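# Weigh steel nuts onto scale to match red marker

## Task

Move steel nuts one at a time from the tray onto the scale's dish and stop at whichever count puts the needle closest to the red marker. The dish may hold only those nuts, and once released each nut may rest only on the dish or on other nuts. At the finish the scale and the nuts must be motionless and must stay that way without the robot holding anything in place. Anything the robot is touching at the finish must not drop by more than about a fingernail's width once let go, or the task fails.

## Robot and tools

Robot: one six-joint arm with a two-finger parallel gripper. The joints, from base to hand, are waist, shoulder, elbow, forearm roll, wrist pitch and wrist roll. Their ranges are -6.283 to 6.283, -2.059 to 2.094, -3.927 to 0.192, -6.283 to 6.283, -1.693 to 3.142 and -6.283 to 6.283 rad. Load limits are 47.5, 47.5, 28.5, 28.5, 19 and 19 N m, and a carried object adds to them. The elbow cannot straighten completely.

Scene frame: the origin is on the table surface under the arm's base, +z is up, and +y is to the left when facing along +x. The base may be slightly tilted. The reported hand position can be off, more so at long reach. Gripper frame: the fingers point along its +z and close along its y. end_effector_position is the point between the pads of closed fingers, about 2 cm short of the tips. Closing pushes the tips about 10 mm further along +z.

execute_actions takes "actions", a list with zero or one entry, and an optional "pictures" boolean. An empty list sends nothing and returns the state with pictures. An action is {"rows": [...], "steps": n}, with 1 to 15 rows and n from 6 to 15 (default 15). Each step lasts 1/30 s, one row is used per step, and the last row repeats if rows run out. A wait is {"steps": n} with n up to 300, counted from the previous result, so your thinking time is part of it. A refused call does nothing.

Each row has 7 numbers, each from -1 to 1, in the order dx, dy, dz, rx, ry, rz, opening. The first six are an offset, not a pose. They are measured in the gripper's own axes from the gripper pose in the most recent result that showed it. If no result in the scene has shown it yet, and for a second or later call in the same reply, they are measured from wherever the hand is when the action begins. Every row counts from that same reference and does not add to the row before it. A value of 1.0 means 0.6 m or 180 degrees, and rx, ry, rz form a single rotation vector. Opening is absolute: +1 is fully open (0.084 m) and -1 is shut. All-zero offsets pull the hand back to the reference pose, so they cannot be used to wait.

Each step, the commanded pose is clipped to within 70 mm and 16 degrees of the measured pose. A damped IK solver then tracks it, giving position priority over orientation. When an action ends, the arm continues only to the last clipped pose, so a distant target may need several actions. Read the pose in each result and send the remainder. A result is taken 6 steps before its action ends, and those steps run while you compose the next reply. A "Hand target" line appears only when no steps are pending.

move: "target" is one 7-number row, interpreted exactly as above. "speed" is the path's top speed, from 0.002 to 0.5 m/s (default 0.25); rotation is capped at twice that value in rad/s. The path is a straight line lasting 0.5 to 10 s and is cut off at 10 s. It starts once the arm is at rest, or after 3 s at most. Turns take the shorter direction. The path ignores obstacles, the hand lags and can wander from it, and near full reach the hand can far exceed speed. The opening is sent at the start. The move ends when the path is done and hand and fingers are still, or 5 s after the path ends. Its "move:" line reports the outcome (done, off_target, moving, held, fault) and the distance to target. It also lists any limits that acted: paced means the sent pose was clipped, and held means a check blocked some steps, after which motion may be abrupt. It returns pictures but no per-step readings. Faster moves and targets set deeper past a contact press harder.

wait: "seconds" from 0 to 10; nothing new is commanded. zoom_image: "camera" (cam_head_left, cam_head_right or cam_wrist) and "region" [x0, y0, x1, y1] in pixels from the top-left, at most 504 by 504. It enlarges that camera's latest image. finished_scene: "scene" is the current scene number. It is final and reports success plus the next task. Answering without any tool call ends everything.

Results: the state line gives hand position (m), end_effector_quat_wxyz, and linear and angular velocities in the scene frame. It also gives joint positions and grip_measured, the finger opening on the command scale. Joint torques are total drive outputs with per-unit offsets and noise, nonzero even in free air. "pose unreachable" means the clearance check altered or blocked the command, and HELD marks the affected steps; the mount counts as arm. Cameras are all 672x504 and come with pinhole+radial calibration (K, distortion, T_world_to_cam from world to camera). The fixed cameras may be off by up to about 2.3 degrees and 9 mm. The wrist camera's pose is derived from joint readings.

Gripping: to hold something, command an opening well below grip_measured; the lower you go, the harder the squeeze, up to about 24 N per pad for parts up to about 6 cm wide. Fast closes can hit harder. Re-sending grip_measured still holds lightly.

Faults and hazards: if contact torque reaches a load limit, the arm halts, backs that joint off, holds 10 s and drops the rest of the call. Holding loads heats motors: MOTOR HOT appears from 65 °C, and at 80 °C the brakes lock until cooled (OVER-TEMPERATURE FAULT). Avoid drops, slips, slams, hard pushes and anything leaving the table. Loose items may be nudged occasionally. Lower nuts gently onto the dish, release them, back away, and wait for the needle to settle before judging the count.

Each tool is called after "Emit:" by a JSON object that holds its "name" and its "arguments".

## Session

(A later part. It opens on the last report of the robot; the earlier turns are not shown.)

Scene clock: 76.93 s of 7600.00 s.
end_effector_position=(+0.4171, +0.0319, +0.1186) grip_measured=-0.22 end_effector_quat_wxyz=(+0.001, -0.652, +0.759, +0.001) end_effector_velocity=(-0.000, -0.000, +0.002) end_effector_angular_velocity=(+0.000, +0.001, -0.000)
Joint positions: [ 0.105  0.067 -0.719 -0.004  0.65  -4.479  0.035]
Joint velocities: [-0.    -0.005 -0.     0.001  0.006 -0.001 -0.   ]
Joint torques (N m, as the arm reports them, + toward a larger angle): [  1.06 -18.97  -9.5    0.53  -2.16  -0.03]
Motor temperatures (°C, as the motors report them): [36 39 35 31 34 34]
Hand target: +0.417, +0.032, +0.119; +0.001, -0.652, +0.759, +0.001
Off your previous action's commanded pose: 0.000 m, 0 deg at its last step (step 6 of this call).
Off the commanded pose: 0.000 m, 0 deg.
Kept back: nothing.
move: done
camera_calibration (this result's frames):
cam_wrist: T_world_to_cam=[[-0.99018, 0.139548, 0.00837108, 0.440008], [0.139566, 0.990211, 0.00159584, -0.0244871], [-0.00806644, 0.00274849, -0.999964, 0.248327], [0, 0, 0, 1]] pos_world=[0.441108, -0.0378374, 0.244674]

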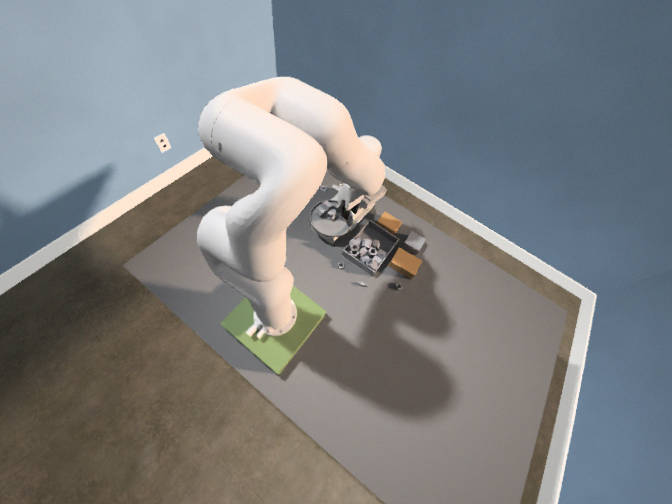

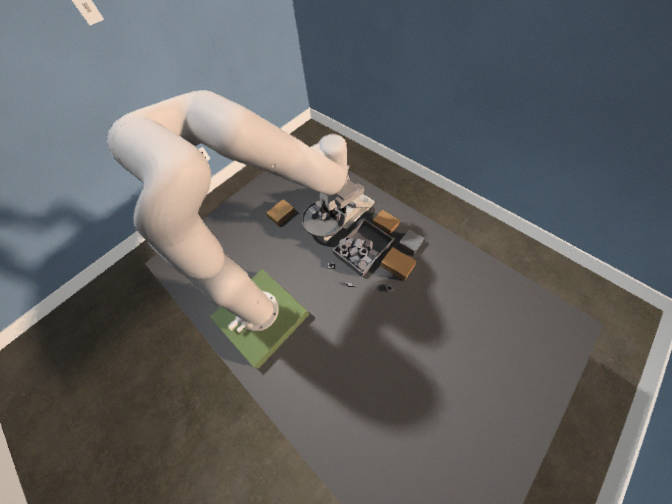

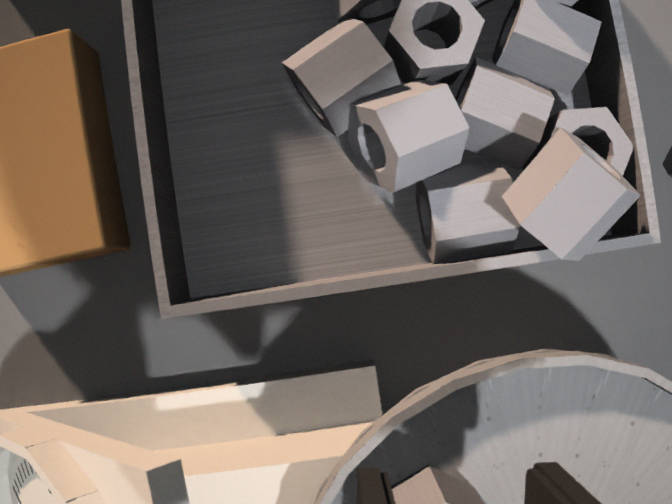

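Emit:
{"name": "execute_actions", "arguments": {"actions": []}}

Scene clock: 77.50 s of 7600.00 s.
end_effector_position=(+0.4172, +0.0319, +0.1189) grip_measured=-0.22 end_effector_quat_wxyz=(+0.001, -0.652, +0.759, +0.001) end_effector_velocity=(-0.000, -0.000, -0.000) end_effector_angular_velocity=(-0.001, -0.000, +0.001)
Joint positions: [ 0.105  0.067 -0.719 -0.004  0.65  -4.479  0.035]
Joint velocities: [ 0.     0.     0.001 -0.001 -0.001 -0.     0.   ]
Joint torques (N m, as the arm reports them, + toward a larger angle): [  0.78 -19.23  -9.49   0.68  -1.9    0.12]
Motor temperatures (°C, as the motors report them): [36 39 35 31 34 34]
Hand target: +0.417, +0.032, +0.119; +0.001, -0.652, +0.759, +0.001
Off the commanded pose: 0.000 m, 0 deg.
Kept back: nothing.
Steps of this call (steps 1 to 17: nothing new was sent). Readings (end_effector_position):
1: (+0.4171, +0.0319, +0.1186)
2: (+0.4171, +0.0319, +0.1187)
4: (+0.4171, +0.0319, +0.1187)
8: (+0.4172, +0.0319, +0.1188)
17: the state above
camera_calibration (this result's frames):
cam_wrist: T_world_to_cam=[[-0.990183, 0.139546, 0.0080285, 0.440164], [0.139564, 0.990212, 0.00166998, -0.0245204], [-0.00771688, 0.00277408, -0.999966, 0.248474], [0, 0, 0, 1]] pos_world=[0.441183, -0.0378321, 0.244973]

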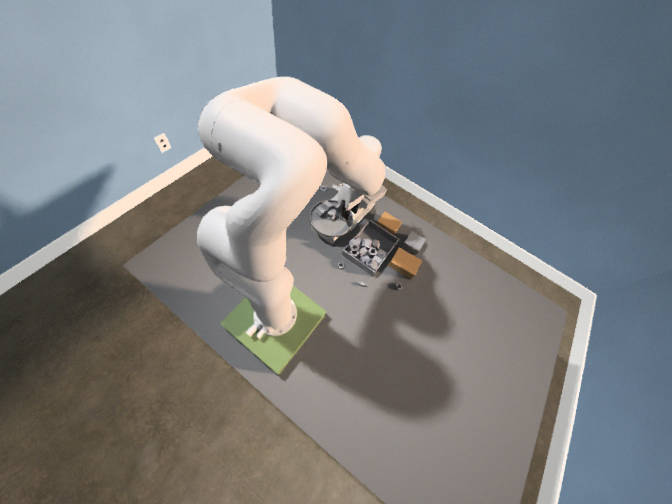

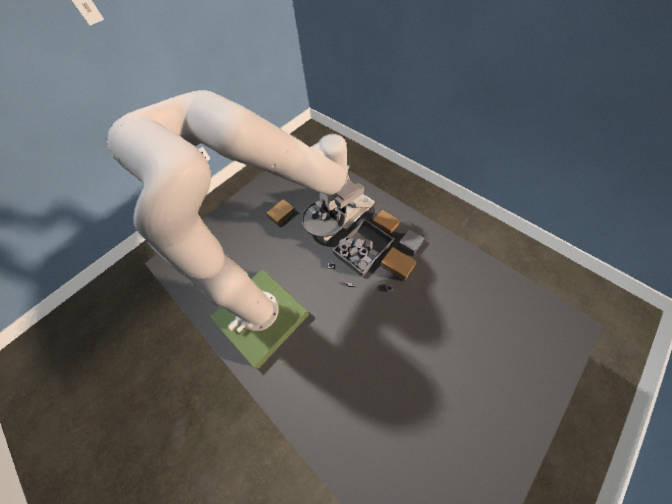

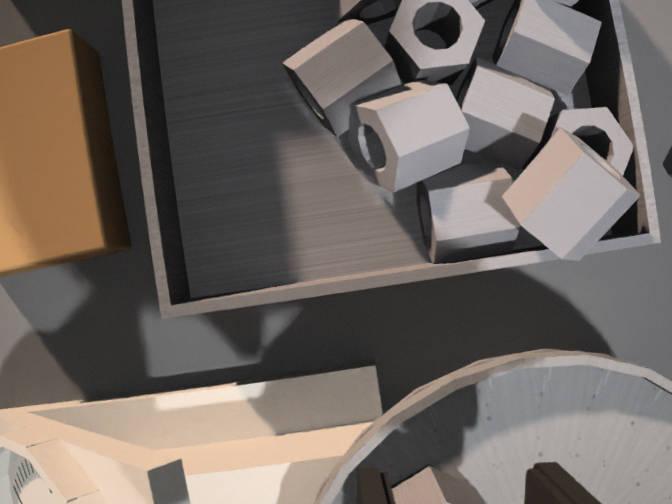

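Emit:
{"name": "zoom_image", "arguments": {"camera": "cam_wrist", "region": [270, 0, 672, 290]}}

Emit:
{"name": "zoom_image", "arguments": {"camera": "cam_head_right", "region": [320, 215, 400, 280]}}

Region (270, 0, 672, 290) of cam_wrist's 672x504 image, scaled by 1.254, with more detail than that image has.

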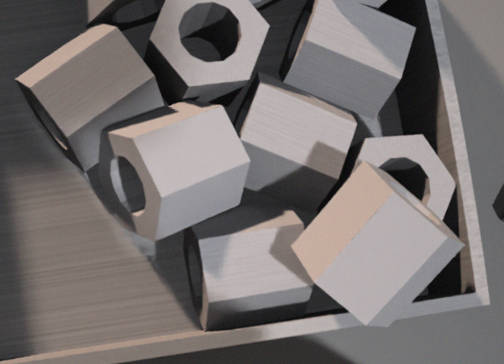

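Region (320, 215, 400, 280) of cam_head_right's 672x504 image, scaled by 6.300, with more detail than that image has; it fills the top 410 rows of this view, and the rest is white.

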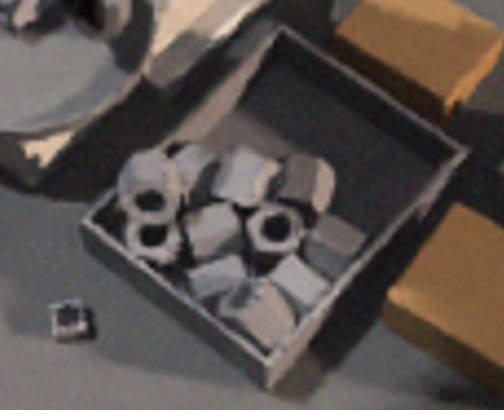

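Emit:
{"name": "move", "arguments": {"target": [0.109, 0.093, 0, 0, 0, -0.281, -0.1], "speed": 0.4}}

Scene clock: 81.37 s of 7600.00 s.
end_effector_position=(+0.3520, -0.0238, +0.1185) grip_measured=-0.11 end_effector_quat_wxyz=(-0.001, +0.913, -0.408, -0.000) end_effector_velocity=(-0.001, -0.000, -0.001) end_effector_angular_velocity=(+0.007, +0.003, +0.009)
Joint positions: [-0.039 -0.136 -0.482 -0.004  0.616 -5.505  0.039]
Joint velocities: [-0.004  0.     0.002  0.012  0.001 -0.022  0.   ]
Joint torques (N m, as the arm reports them, + toward a larger angle): [  0.88 -15.11  -9.39   0.28  -1.96  -0.07]
Motor temperatures (°C, as the motors report them): [36 39 36 31 34 34]
Hand target: +0.352, -0.024, +0.118; -0.002, +0.913, -0.408, -0.001
Off the commanded pose: 0.001 m, 0 deg.
Kept back: nothing.
move: done
camera_calibration (this result's frames):
cam_wrist: T_world_to_cam=[[-0.737065, -0.675796, 0.00596805, 0.275128], [-0.675805, 0.73708, 0.000542785, 0.320883], [-0.00476574, -0.00363317, -0.999982, 0.246562], [0, 0, 0, 1]] pos_world=[0.420817, -0.0496902, 0.244742]

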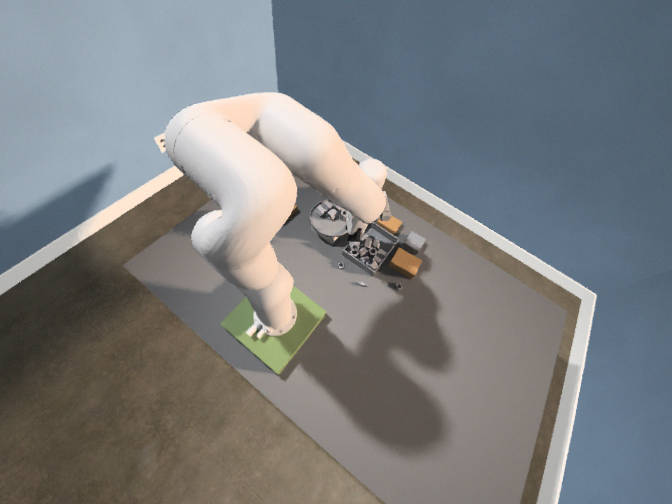

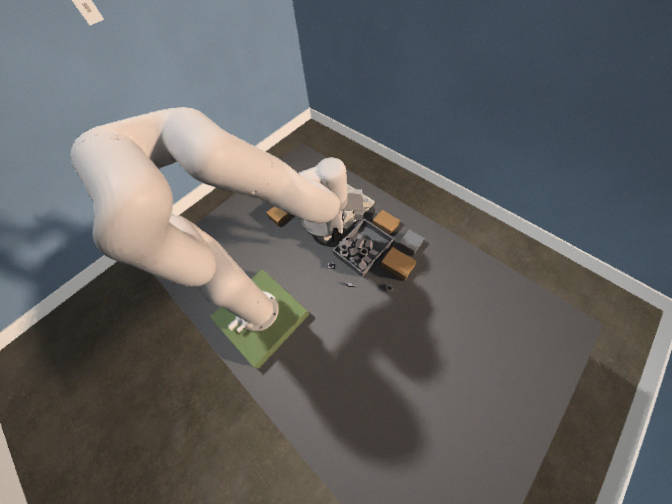

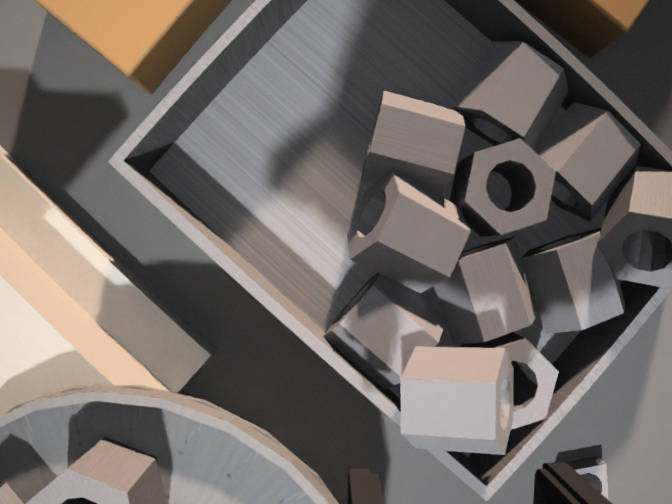

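Emit:
{"name": "move", "arguments": {"target": [0.031, -0.0127, 0.046, -0.115, 0, 0, -0.02], "speed": 0.25}}

Scene clock: 83.43 s of 7600.00 s.
end_effector_position=(+0.3702, -0.0328, +0.0912) grip_measured=-0.03 end_effector_quat_wxyz=(+0.162, +0.898, -0.401, -0.074) end_effector_velocity=(+0.001, -0.000, -0.000) end_effector_angular_velocity=(-0.006, +0.008, +0.000)
Joint positions: [ 0.058  0.182 -0.798 -0.293  0.916 -5.196  0.043]
Joint velocities: [ 0.003  0.008 -0.011 -0.004  0.012  0.004  0.   ]
Joint torques (N m, as the arm reports them, + toward a larger angle): [  1.25 -20.89  -8.94   0.59  -1.09   0.05]
Motor temperatures (°C, as the motors report them): [36 39 35 31 34 34]
Hand target: +0.370, -0.033, +0.091; +0.163, +0.898, -0.401, -0.074
Off the commanded pose: 0.000 m, 0 deg.
Kept back: nothing.
move: done
camera_calibration (this result's frames):
cam_wrist: T_world_to_cam=[[-0.687359, -0.631895, 0.358115, 0.233501], [-0.675422, 0.737416, 0.00477902, 0.339294], [-0.2671, -0.238594, -0.933665, 0.302684], [0, 0, 0, 1]] pos_world=[0.470512, -0.0304335, 0.197363]

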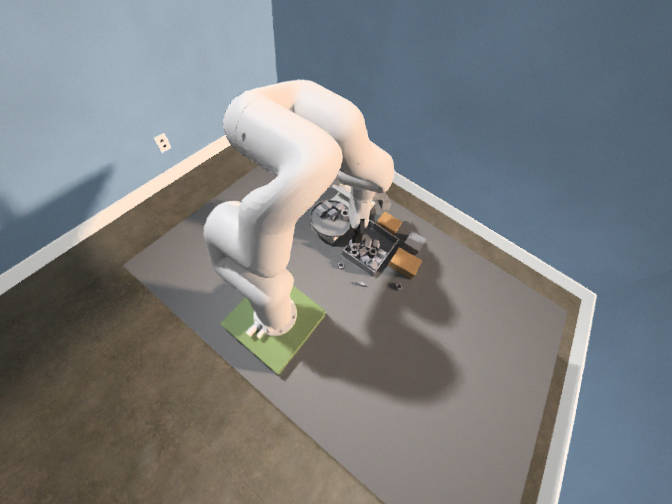

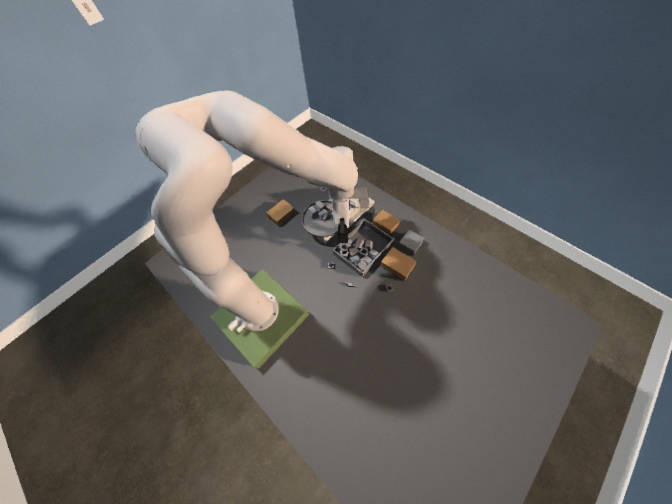

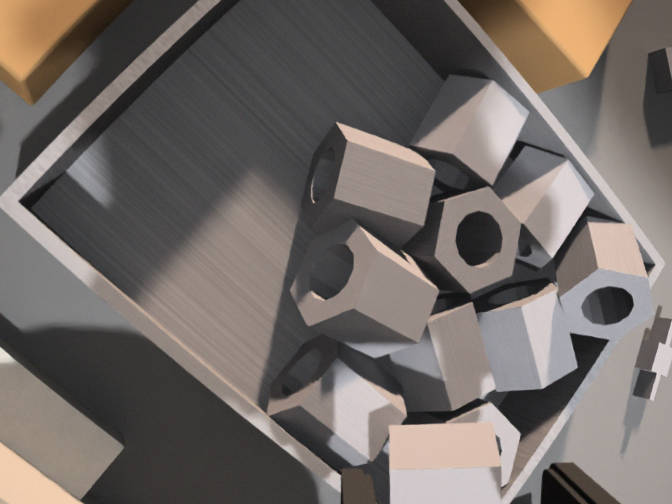

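Emit:
{"name": "execute_actions", "arguments": {"actions": [{"rows": [[0,0,0.004,0,0,0,-0.05],[0,0,0.009,0,0,0,-0.05],[0,0,0.015,0,0,0,-0.05],[0,0,0.021,0,0,0,-0.05],[0,0,0.027,-0.005,0,0,-0.05],[0,0,0.033,-0.008,0,0,-0.05],[0,0,0.038,-0.01,0,0,-0.05],[0,0,0.042,-0.012,0,0,-0.05],[0,0,0.045,-0.015,0,0,-0.05],[0,0,0.046,-0.015,0,0,-0.05]], "steps": 15}]}}

Emit:
{"name": "execute_actions", "arguments": {"actions": [{"rows": [[0,0,0,0,0,0,-0.12],[0,0,0,0,0,0,-0.18],[0,0,0,0,0,0,-0.24],[0,0,0,0,0,0,-0.28],[0,0,0,0,0,0,-0.32],[0,0,0,0,0,0,-0.36],[0,0,0,0,0,0,-0.42],[0,0,0,0,0,0,-0.5],[0,0,0,0,0,0,-0.6]], "steps": 15}], "pictures": true}}

Scene clock: 84.17 s of 7600.00 s.
end_effector_position=(+0.3652, -0.0365, +0.0761) grip_measured=-0.06 end_effector_quat_wxyz=(+0.171, +0.897, -0.401, -0.078) end_effector_velocity=(-0.031, -0.020, -0.085) end_effector_angular_velocity=(-0.125, +0.162, +0.005)
Joint positions: [ 0.053  0.219 -0.791 -0.316  0.891 -5.177  0.041]
Joint velocities: [ 0.003  0.268 -0.035 -0.161 -0.033  0.151 -0.   ]
Joint torques (N m, as the arm reports them, + toward a larger angle): [  0.78 -20.65  -8.73   0.31  -0.79   0.29]
Motor temperatures (°C, as the motors report them): [36 39 35 31 34 34]
Steps of this call (steps 1 to 13: nothing new was sent; steps 14 to 22: the first 9 steps of this action). Readings (end_effector_position):
14: (+0.3702, -0.0328, +0.0910)
15: (+0.3703, -0.0329, +0.0908)
17: (+0.3700, -0.0334, +0.0888)
21: (+0.3663, -0.0359, +0.0790)
22: the state above

Scene clock: 84.67 s of 7600.00 s.
end_effector_position=(+0.3629, -0.0388, +0.0666) grip_measured=-0.33 end_effector_quat_wxyz=(+0.182, +0.895, -0.399, -0.083) end_effector_velocity=(-0.000, -0.000, -0.000) end_effector_angular_velocity=(+0.001, -0.001, +0.000)
Joint positions: [ 0.054  0.253 -0.8   -0.336  0.89  -5.157  0.03 ]
Joint velocities: [-0.001 -0.001  0.002 -0.    -0.002 -0.001 -0.   ]
Joint torques (N m, as the arm reports them, + toward a larger angle): [  0.6  -20.83  -8.61   0.6   -1.01  -0.18]
Motor temperatures (°C, as the motors report them): [36 39 35 31 34 34]
Off your previous action's commanded pose: 0.001 m, 0 deg at its last step (step 6 of this call).
Steps of this call (steps 1 to 6: the last 6 steps of your previous action; steps 7 to 15: the first 9 steps of this action, its rows measured from where the robot was after step 6). Readings (end_effector_position):
6: (+0.3627, -0.0388, +0.0665)
7: (+0.3629, -0.0389, +0.0662)
8: (+0.3630, -0.0389, +0.0662)
10: (+0.3630, -0.0389, +0.0664)
14: (+0.3629, -0.0388, +0.0666)
15: the state above
camera_calibration (this result's frames):
cam_wrist: T_world_to_cam=[[-0.674552, -0.621316, 0.39868, 0.2266], [-0.675521, 0.737315, 0.00609943, 0.338871], [-0.297743, -0.265202, -0.91707, 0.285315], [0, 0, 0, 1]] pos_world=[0.466718, -0.0333988, 0.169246]

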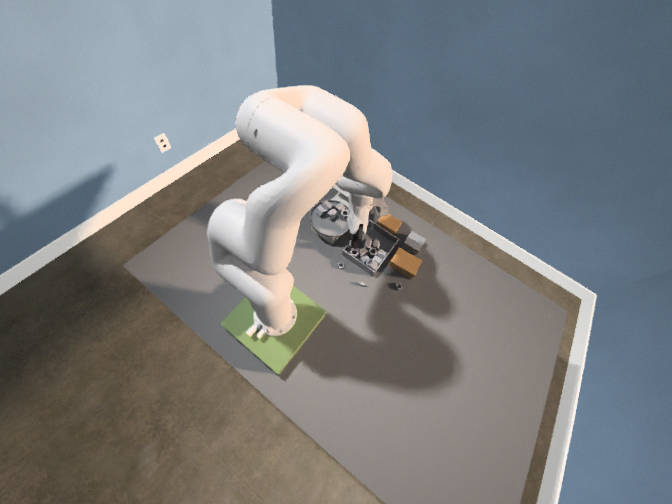

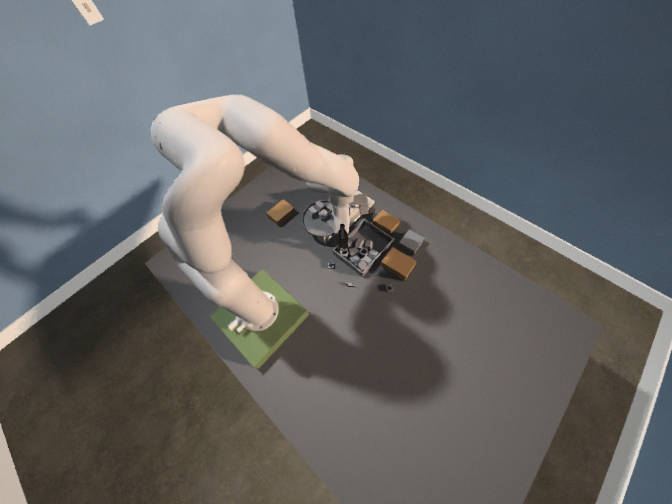

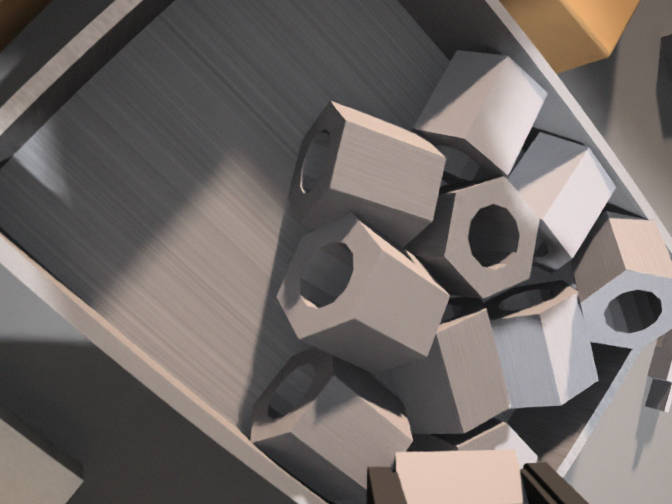

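Emit:
{"name": "move", "arguments": {"target": [0, 0.036, -0.085, 0.1285, 0, 0, -0.6], "speed": 0.25}}

Scene clock: 86.50 s of 7600.00 s.
end_effector_position=(+0.3628, -0.0386, +0.1215) grip_measured=-0.33 end_effector_quat_wxyz=(-0.001, +0.913, -0.408, -0.001) end_effector_velocity=(+0.000, -0.000, +0.002) end_effector_angular_velocity=(+0.010, -0.009, +0.002)
Joint positions: [-0.077 -0.105 -0.528 -0.006  0.632 -5.542  0.03 ]
Joint velocities: [-0.004 -0.008  0.004  0.018 -0.004 -0.021 -0.   ]
Joint torques (N m, as the arm reports them, + toward a larger angle): [  1.03 -16.36 -10.01   0.56  -2.05  -0.05]
Motor temperatures (°C, as the motors report them): [36 39 35 31 34 34]
Hand target: +0.363, -0.039, +0.122; -0.001, +0.913, -0.408, -0.001
Off your previous action's commanded pose: 0.000 m, 0 deg at its last step (step 6 of this call).
Off the commanded pose: 0.001 m, 0 deg.
Kept back: nothing.
move: done
camera_calibration (this result's frames):
cam_wrist: T_world_to_cam=[[-0.736961, -0.675892, 0.00770855, 0.272815], [-0.675906, 0.736987, 0.00090904, 0.339114], [-0.00629551, -0.00454033, -0.99997, 0.250134], [0, 0, 0, 1]] pos_world=[0.431838, -0.0643935, 0.247715]

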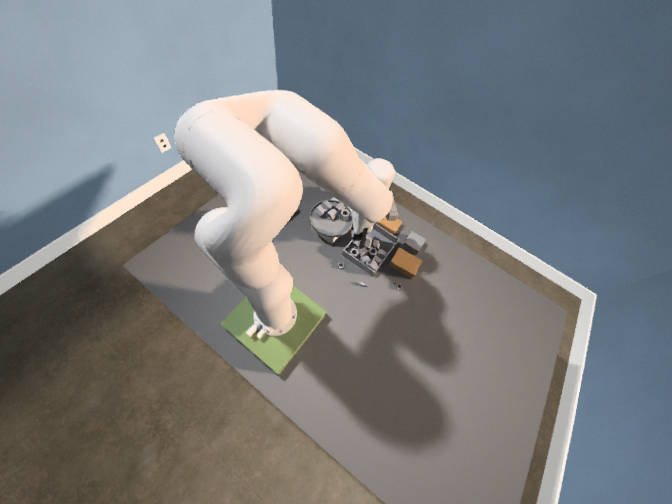

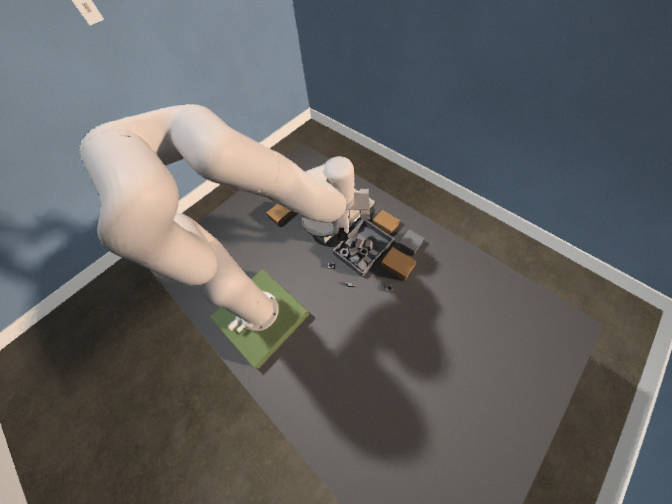

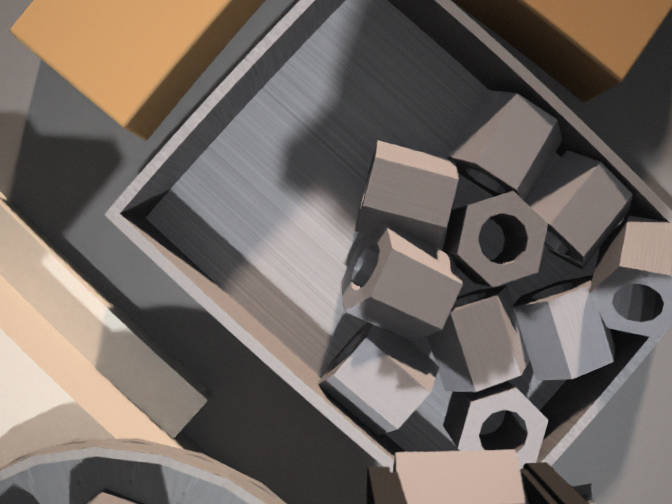

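Emit:
{"name": "move", "arguments": {"target": [-0.0972, -0.1153, -0.014, 0, 0, 0.278, -0.6], "speed": 0.4}}

Scene clock: 88.63 s of 7600.00 s.
end_effector_position=(+0.3758, +0.0505, +0.1302) grip_measured=-0.33 end_effector_quat_wxyz=(+0.000, -0.655, +0.756, +0.001) end_effector_velocity=(+0.001, +0.001, +0.001) end_effector_angular_velocity=(-0.007, -0.002, -0.010)
Joint positions: [ 0.163 -0.081 -0.585 -0.006  0.666 -4.429  0.03 ]
Joint velocities: [ 0.004  0.001 -0.004 -0.011  0.003  0.023 -0.   ]
Joint torques (N m, as the arm reports them, + toward a larger angle): [  1.25 -16.9   -9.76   0.78  -2.2   -0.14]
Motor temperatures (°C, as the motors report them): [36 39 36 31 34 34]
Hand target: +0.376, +0.051, +0.130; +0.000, -0.655, +0.756, +0.001
Off the commanded pose: 0.001 m, 0 deg.
Kept back: nothing.
move: done
camera_calibration (this result's frames):
cam_wrist: T_world_to_cam=[[-0.991456, 0.130118, 0.00918557, 0.39729], [0.130126, 0.991497, 0.000279115, -0.0334789], [-0.00907115, 0.00147201, -0.999958, 0.259979], [0, 0, 0, 1]] pos_world=[0.40061, -0.0188829, 0.256328]

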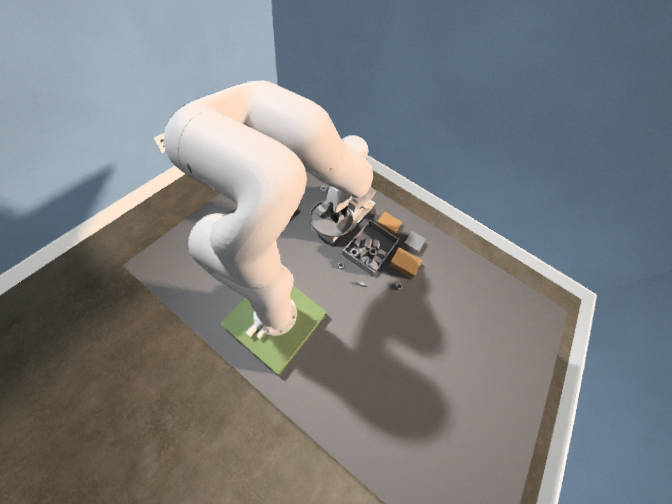

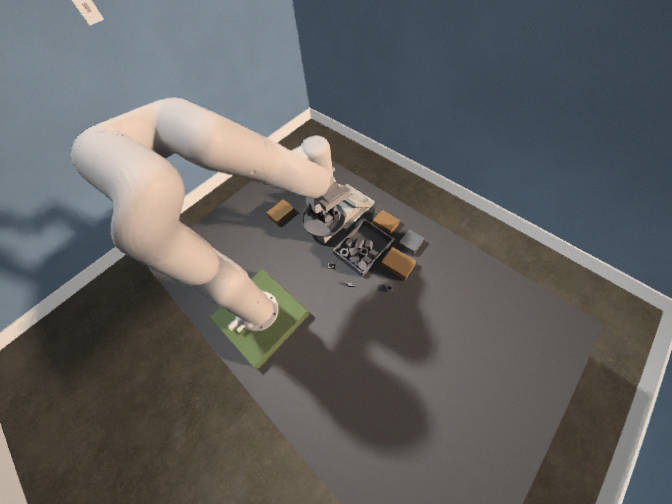

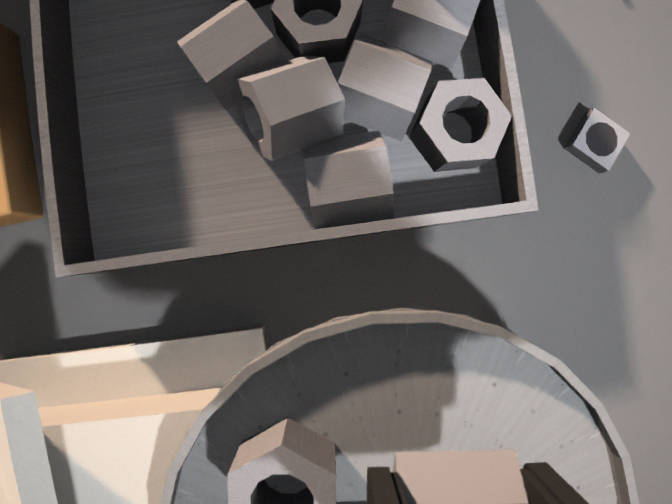

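Emit:
{"name": "move", "arguments": {"target": [0, 0, 0.048, 0, 0, 0, -0.6], "speed": 0.08}}

Emit:
{"name": "execute_actions", "arguments": {"actions": [{"rows": [[0,0,0.001,0,0,0,-0.6],[0,0,0.002,0,0,0,-0.6],[0,0,0.003,0,0,0,-0.6],[0,0,0.004,0,0,0,-0.6],[0,0,0.005,0,0,0,-0.6],[0,0,0.006,0,0,0,-0.6],[0,0,0.007,0,0,0,-0.6]], "steps": 14}]}}

Scene clock: 89.73 s of 7600.00 s.
end_effector_position=(+0.3759, +0.0506, +0.1018) grip_measured=-0.33 end_effector_quat_wxyz=(+0.000, -0.655, +0.755, +0.001) end_effector_velocity=(-0.000, +0.001, -0.003) end_effector_angular_velocity=(+0.001, +0.000, +0.000)
Joint positions: [ 0.163 -0.002 -0.568 -0.007  0.569 -4.429  0.03 ]
Joint velocities: [ 0.002  0.007  0.002  0.002 -0.008 -0.    -0.   ]
Joint torques (N m, as the arm reports them, + toward a larger angle): [  0.8  -17.79  -9.36   0.46  -2.05  -0.17]
Motor temperatures (°C, as the motors report them): [36 39 36 31 34 34]
Hand target: +0.376, +0.051, +0.101; +0.000, -0.655, +0.755, +0.001
Off the commanded pose: 0.000 m, 0 deg.
Kept back: nothing.
move: done
camera_calibration (this result's frames):
cam_wrist: T_world_to_cam=[[-0.991475, 0.129998, 0.00880019, 0.397692], [0.130007, 0.991513, 0.000554387, -0.0336274], [-0.00865343, 0.00169375, -0.999961, 0.231415], [0, 0, 0, 1]] pos_world=[0.400676, -0.018749, 0.227925]

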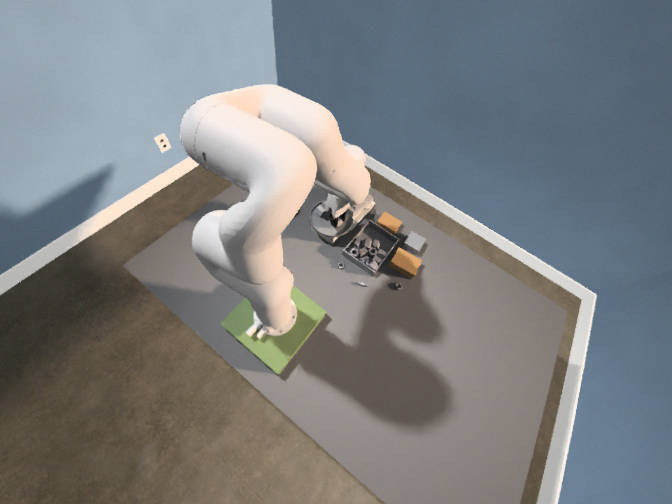

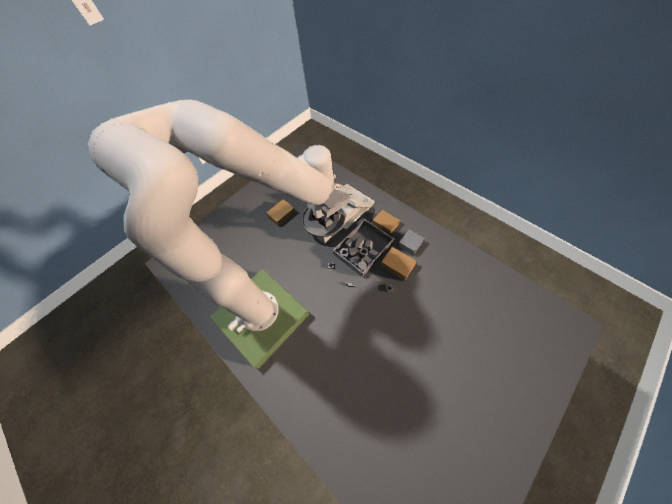

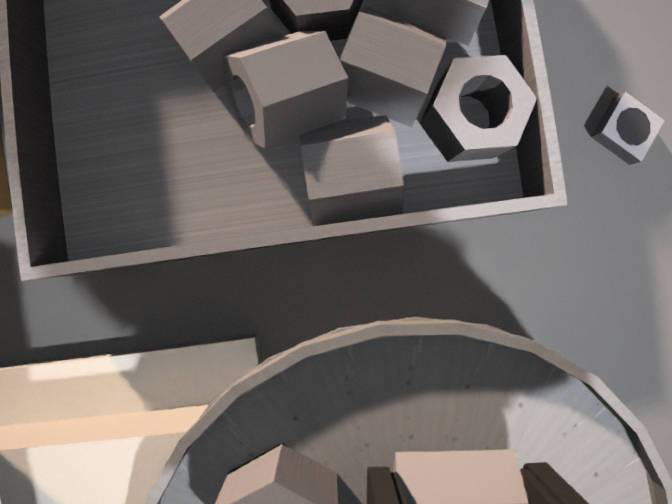

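Scene clock: 90.00 s of 7600.00 s.
end_effector_position=(+0.3759, +0.0507, +0.0992) grip_measured=-0.33 end_effector_quat_wxyz=(+0.000, -0.655, +0.755, +0.001) end_effector_velocity=(-0.001, +0.001, -0.016) end_effector_angular_velocity=(-0.000, +0.004, +0.001)
Joint positions: [ 0.162  0.006 -0.567 -0.007  0.56  -4.429  0.03 ]
Joint velocities: [ 0.001  0.047  0.006  0.001 -0.049 -0.     0.   ]
Joint torques (N m, as the arm reports them, + toward a larger angle): [  1.44 -17.81  -9.48   0.26  -2.17   0.07]
Motor temperatures (°C, as the motors report them): [36 39 36 31 34 34]
Steps of this call (steps 1 to 8: the first 8 steps of this action). Readings (end_effector_position):
1: (+0.3759, +0.0506, +0.1017)
2: (+0.3759, +0.0506, +0.1016)
4: (+0.3760, +0.0507, +0.1011)
8: the state above

Emit:
{"name": "execute_actions", "arguments": {"actions": [{"rows": [[0,0,0.0035,0,0,0,-0.6],[0,0,0.0045,0,0,0,-0.6],[0,0,0.0045,0,0,0,-0.6],[0,0,0.0045,0,0,0,-0.5],[0,0,0.0045,0,0,0,-0.4],[0,0,0.0045,0,0,0,-0.33],[0,0,0.0045,0,0,0,-0.29],[0,0,0.0045,0,0,0,-0.25],[0,0,0.0045,0,0,0,-0.2]], "steps": 15}], "pictures": true}}

Scene clock: 90.50 s of 7600.00 s.
end_effector_position=(+0.3760, +0.0507, +0.0968) grip_measured=-0.29 end_effector_quat_wxyz=(+0.001, -0.655, +0.755, +0.001) end_effector_velocity=(-0.003, -0.001, -0.005) end_effector_angular_velocity=(-0.002, +0.010, -0.000)
Joint positions: [ 0.163  0.013 -0.566 -0.007  0.551 -4.429  0.032]
Joint velocities: [-0.001  0.011  0.005 -0.001 -0.005 -0.     0.06 ]
Joint torques (N m, as the arm reports them, + toward a larger angle): [  0.83 -17.78  -9.23   0.41  -2.09  -0.08]
Motor temperatures (°C, as the motors report them): [36 39 36 31 34 34]
Off your previous action's commanded pose: 0.000 m, 0 deg at its last step (step 6 of this call).
Steps of this call (steps 1 to 6: the last 6 steps of your previous action; steps 7 to 15: the first 9 steps of this action). Readings (end_effector_position):
7: (+0.3759, +0.0507, +0.0977)
8: (+0.3759, +0.0507, +0.0977)
10: (+0.3760, +0.0507, +0.0973)
14: (+0.3761, +0.0507, +0.0969)
15: the state above
camera_calibration (this result's frames):
cam_wrist: T_world_to_cam=[[-0.991488, 0.129927, 0.00835722, 0.39792], [0.129937, 0.991522, 0.000716878, -0.0337008], [-0.00819322, 0.00179669, -0.999965, 0.226232], [0, 0, 0, 1]] pos_world=[0.400765, -0.0186919, 0.222923]

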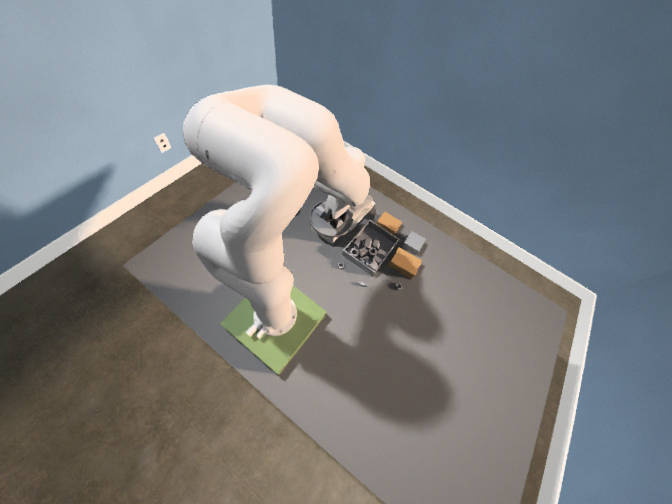

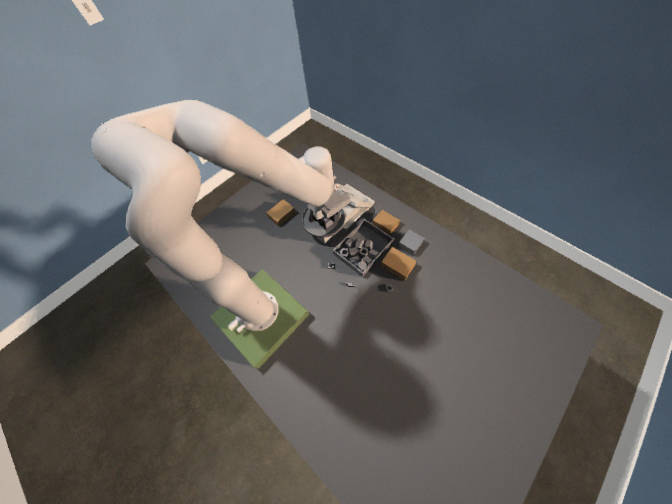

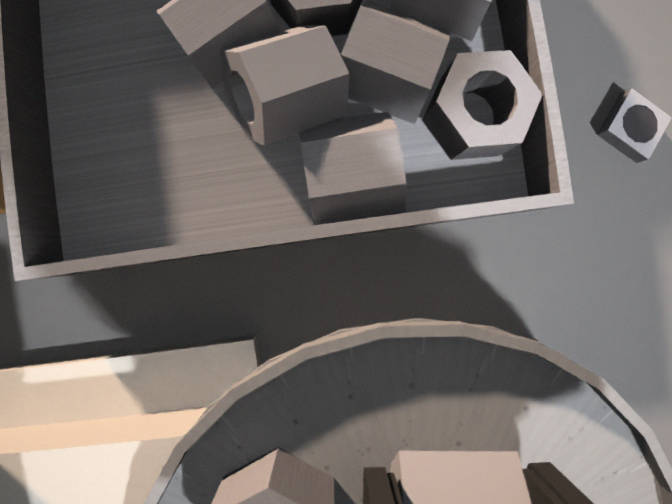

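Emit:
{"name": "execute_actions", "arguments": {"actions": [{"rows": [[0,0,-0.004,0,0,0,-0.2],[0.003,0,-0.009,0,0,0,-0.2],[0.008,0,-0.014,0,0,0,-0.2],[0.016,0,-0.018,0,0,0,-0.2],[0.026,0,-0.021,0,0,0,-0.2],[0.038,-0.003,-0.022,0,0,-0.004,-0.2],[0.051,-0.008,-0.022,0,0,-0.008,-0.2],[0.064,-0.014,-0.02,0,0,-0.013,-0.15],[0.077,-0.021,-0.016,0,0,-0.018,-0.1],[0.09,-0.028,-0.011,0,0,-0.023,-0.05],[0.103,-0.035,-0.005,0,0,-0.028,0.0],[0.114,-0.041,0.002,0,0,-0.032,0.05],[0.122,-0.046,0.008,0,0,-0.036,0.1],[0.128,-0.05,0.013,0,0,-0.039,0.15],[0.131,-0.0527,0.016,0,0,-0.04,0.18]], "steps": 15}]}}

Emit:
{"name": "wait", "arguments": {"seconds": 0.2}}

Scene clock: 92.27 s of 7600.00 s.
end_effector_position=(+0.3760, +0.0332, +0.1072) grip_measured=-0.17 end_effector_quat_wxyz=(+0.001, -0.659, +0.752, -0.001) end_effector_velocity=(+0.017, -0.163, +0.022) end_effector_angular_velocity=(-0.037, -0.012, +0.191)
Joint positions: [ 0.118 -0.025 -0.562 -0.011  0.583 -4.481  0.037]
Joint velocities: [-0.42  -0.066 -0.009 -0.065  0.065 -0.557  0.049]
Joint torques (N m, as the arm reports them, + toward a larger angle): [ -0.69 -14.26  -9.51   0.21  -2.2   -0.31]
Motor temperatures (°C, as the motors report them): [36 39 35 31 34 34]
Off your previous action's commanded pose: 0.000 m, 0 deg at its last step (step 6 of this call).
Steps of this call (steps 1 to 6: the last 6 steps of your previous action; steps 7 to 44: nothing new was sent; steps 45 to 53: the first 9 steps of this action). Readings (end_effector_position):
45: (+0.3759, +0.0507, +0.0965)
46: (+0.3758, +0.0506, +0.0968)
48: (+0.3755, +0.0496, +0.0991)
52: (+0.3756, +0.0382, +0.1062)
53: the state above

Scene clock: 92.67 s of 7600.00 s.
end_effector_position=(+0.3905, -0.0279, +0.0900) grip_measured=+0.17 end_effector_quat_wxyz=(+0.004, +0.697, -0.717, +0.003) end_effector_velocity=(+0.015, -0.027, -0.010) end_effector_angular_velocity=(+0.001, -0.016, +0.075)
Joint positions: [-0.039  0.066 -0.607 -0.03   0.539 -4.724  0.051]
Joint velocities: [-0.067  0.069 -0.043  0.002 -0.044 -0.144  0.001]
Joint torques (N m, as the arm reports them, + toward a larger angle): [  1.11 -19.7   -9.05   0.34  -1.96   0.36]
Motor temperatures (°C, as the motors report them): [36 39 35 31 34 34]
Hand target: +0.392, -0.030, +0.089; +0.003, +0.699, -0.715, +0.004
Off the commanded pose: 0.007 m, 1 deg.
Kept back: nothing.
Steps of this call (steps 1 to 6: the last 6 steps of your previous action; steps 7 to 12: nothing new was sent). Readings (end_effector_position):
1: (+0.3767, +0.0274, +0.1076)
2: (+0.3779, +0.0210, +0.1075)
4: (+0.3810, +0.0070, +0.1053)
8: (+0.3875, -0.0184, +0.0953)
12: the state above
camera_calibration (this result's frames):
cam_wrist: T_world_to_cam=[[-0.999819, 0.0170344, 0.00852884, 0.422598], [0.0169373, 0.999792, -0.0113294, 0.0877823], [-0.00872006, -0.0111829, -0.999899, 0.219572], [0, 0, 0, 1]] pos_world=[0.422949, -0.0925073, 0.216941]

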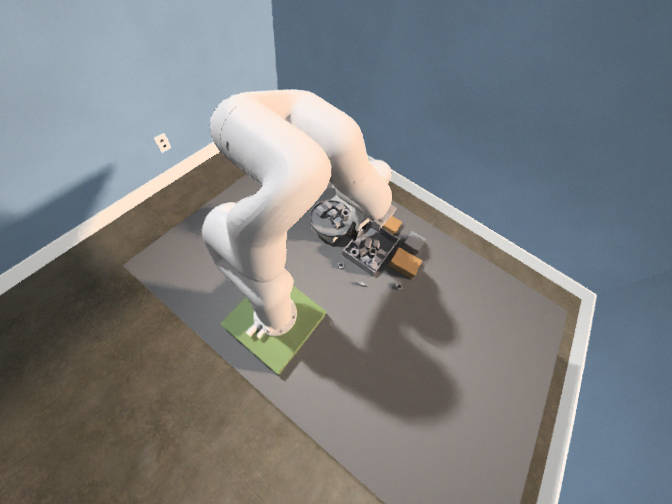

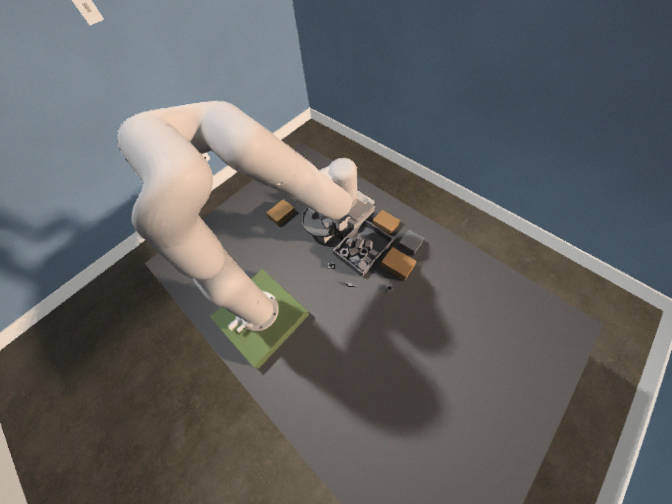

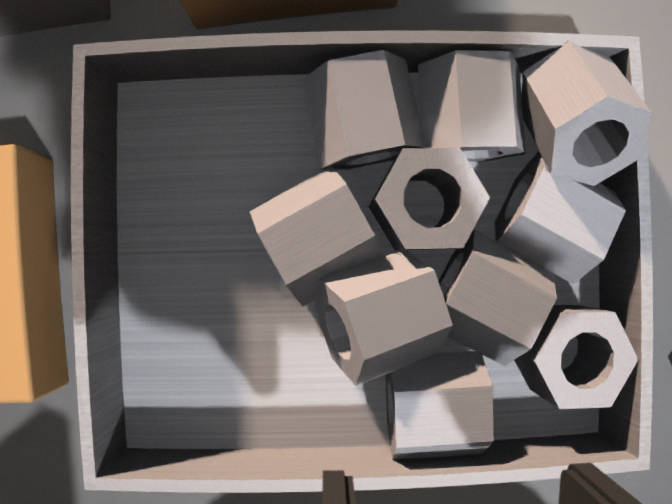

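Emit:
{"name": "move", "arguments": {"target": [0.0275, -0.01, 0.045, 0, -0.004, -0.006, 0.18], "speed": 0.15}}

Scene clock: 94.30 s of 7600.00 s.
end_effector_position=(+0.3960, -0.0446, +0.0635) grip_measured=+0.17 end_effector_quat_wxyz=(-0.001, +0.704, -0.710, -0.001) end_effector_velocity=(+0.001, -0.001, -0.001) end_effector_angular_velocity=(+0.001, -0.002, +0.000)
Joint positions: [-0.085  0.165 -0.629 -0.006  0.462 -4.809  0.051]
Joint velocities: [-0.002  0.005 -0.002  0.004 -0.006 -0.006  0.   ]
Joint torques (N m, as the arm reports them, + toward a larger angle): [  0.72 -19.33  -8.42   0.55  -1.87   0.18]
Motor temperatures (°C, as the motors report them): [36 39 35 31 34 34]
Hand target: +0.396, -0.045, +0.063; -0.001, +0.704, -0.710, -0.001
Off the commanded pose: 0.000 m, 0 deg.
Kept back: nothing.
move: done
camera_calibration (this result's frames):
cam_wrist: T_world_to_cam=[[-0.999966, -0.00199313, 0.00805819, 0.427904], [-0.00198238, 0.999997, 0.00134115, 0.11081], [-0.00806084, 0.00132513, -0.999967, 0.193225], [0, 0, 0, 1]] pos_world=[0.429666, -0.110213, 0.189622]

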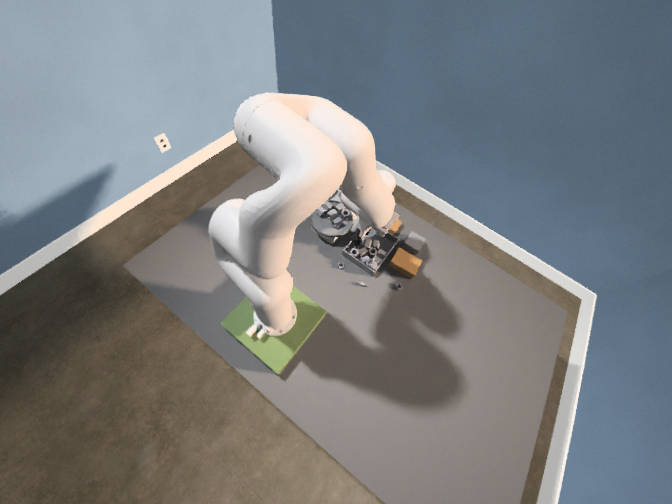

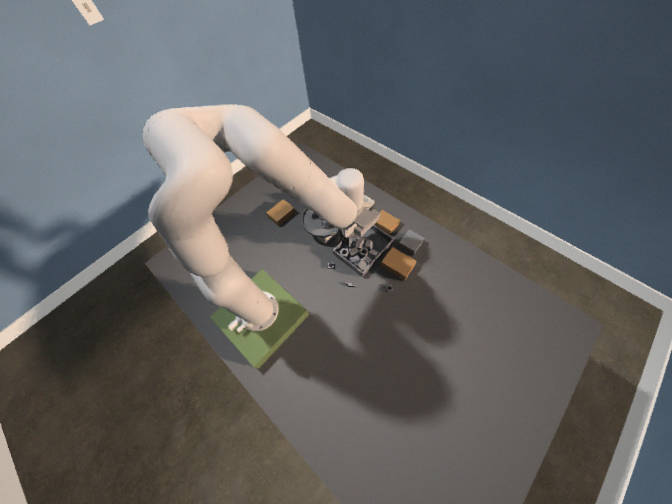

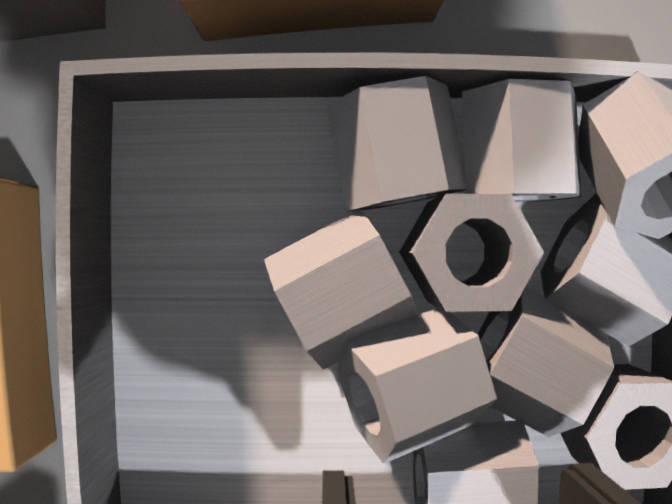

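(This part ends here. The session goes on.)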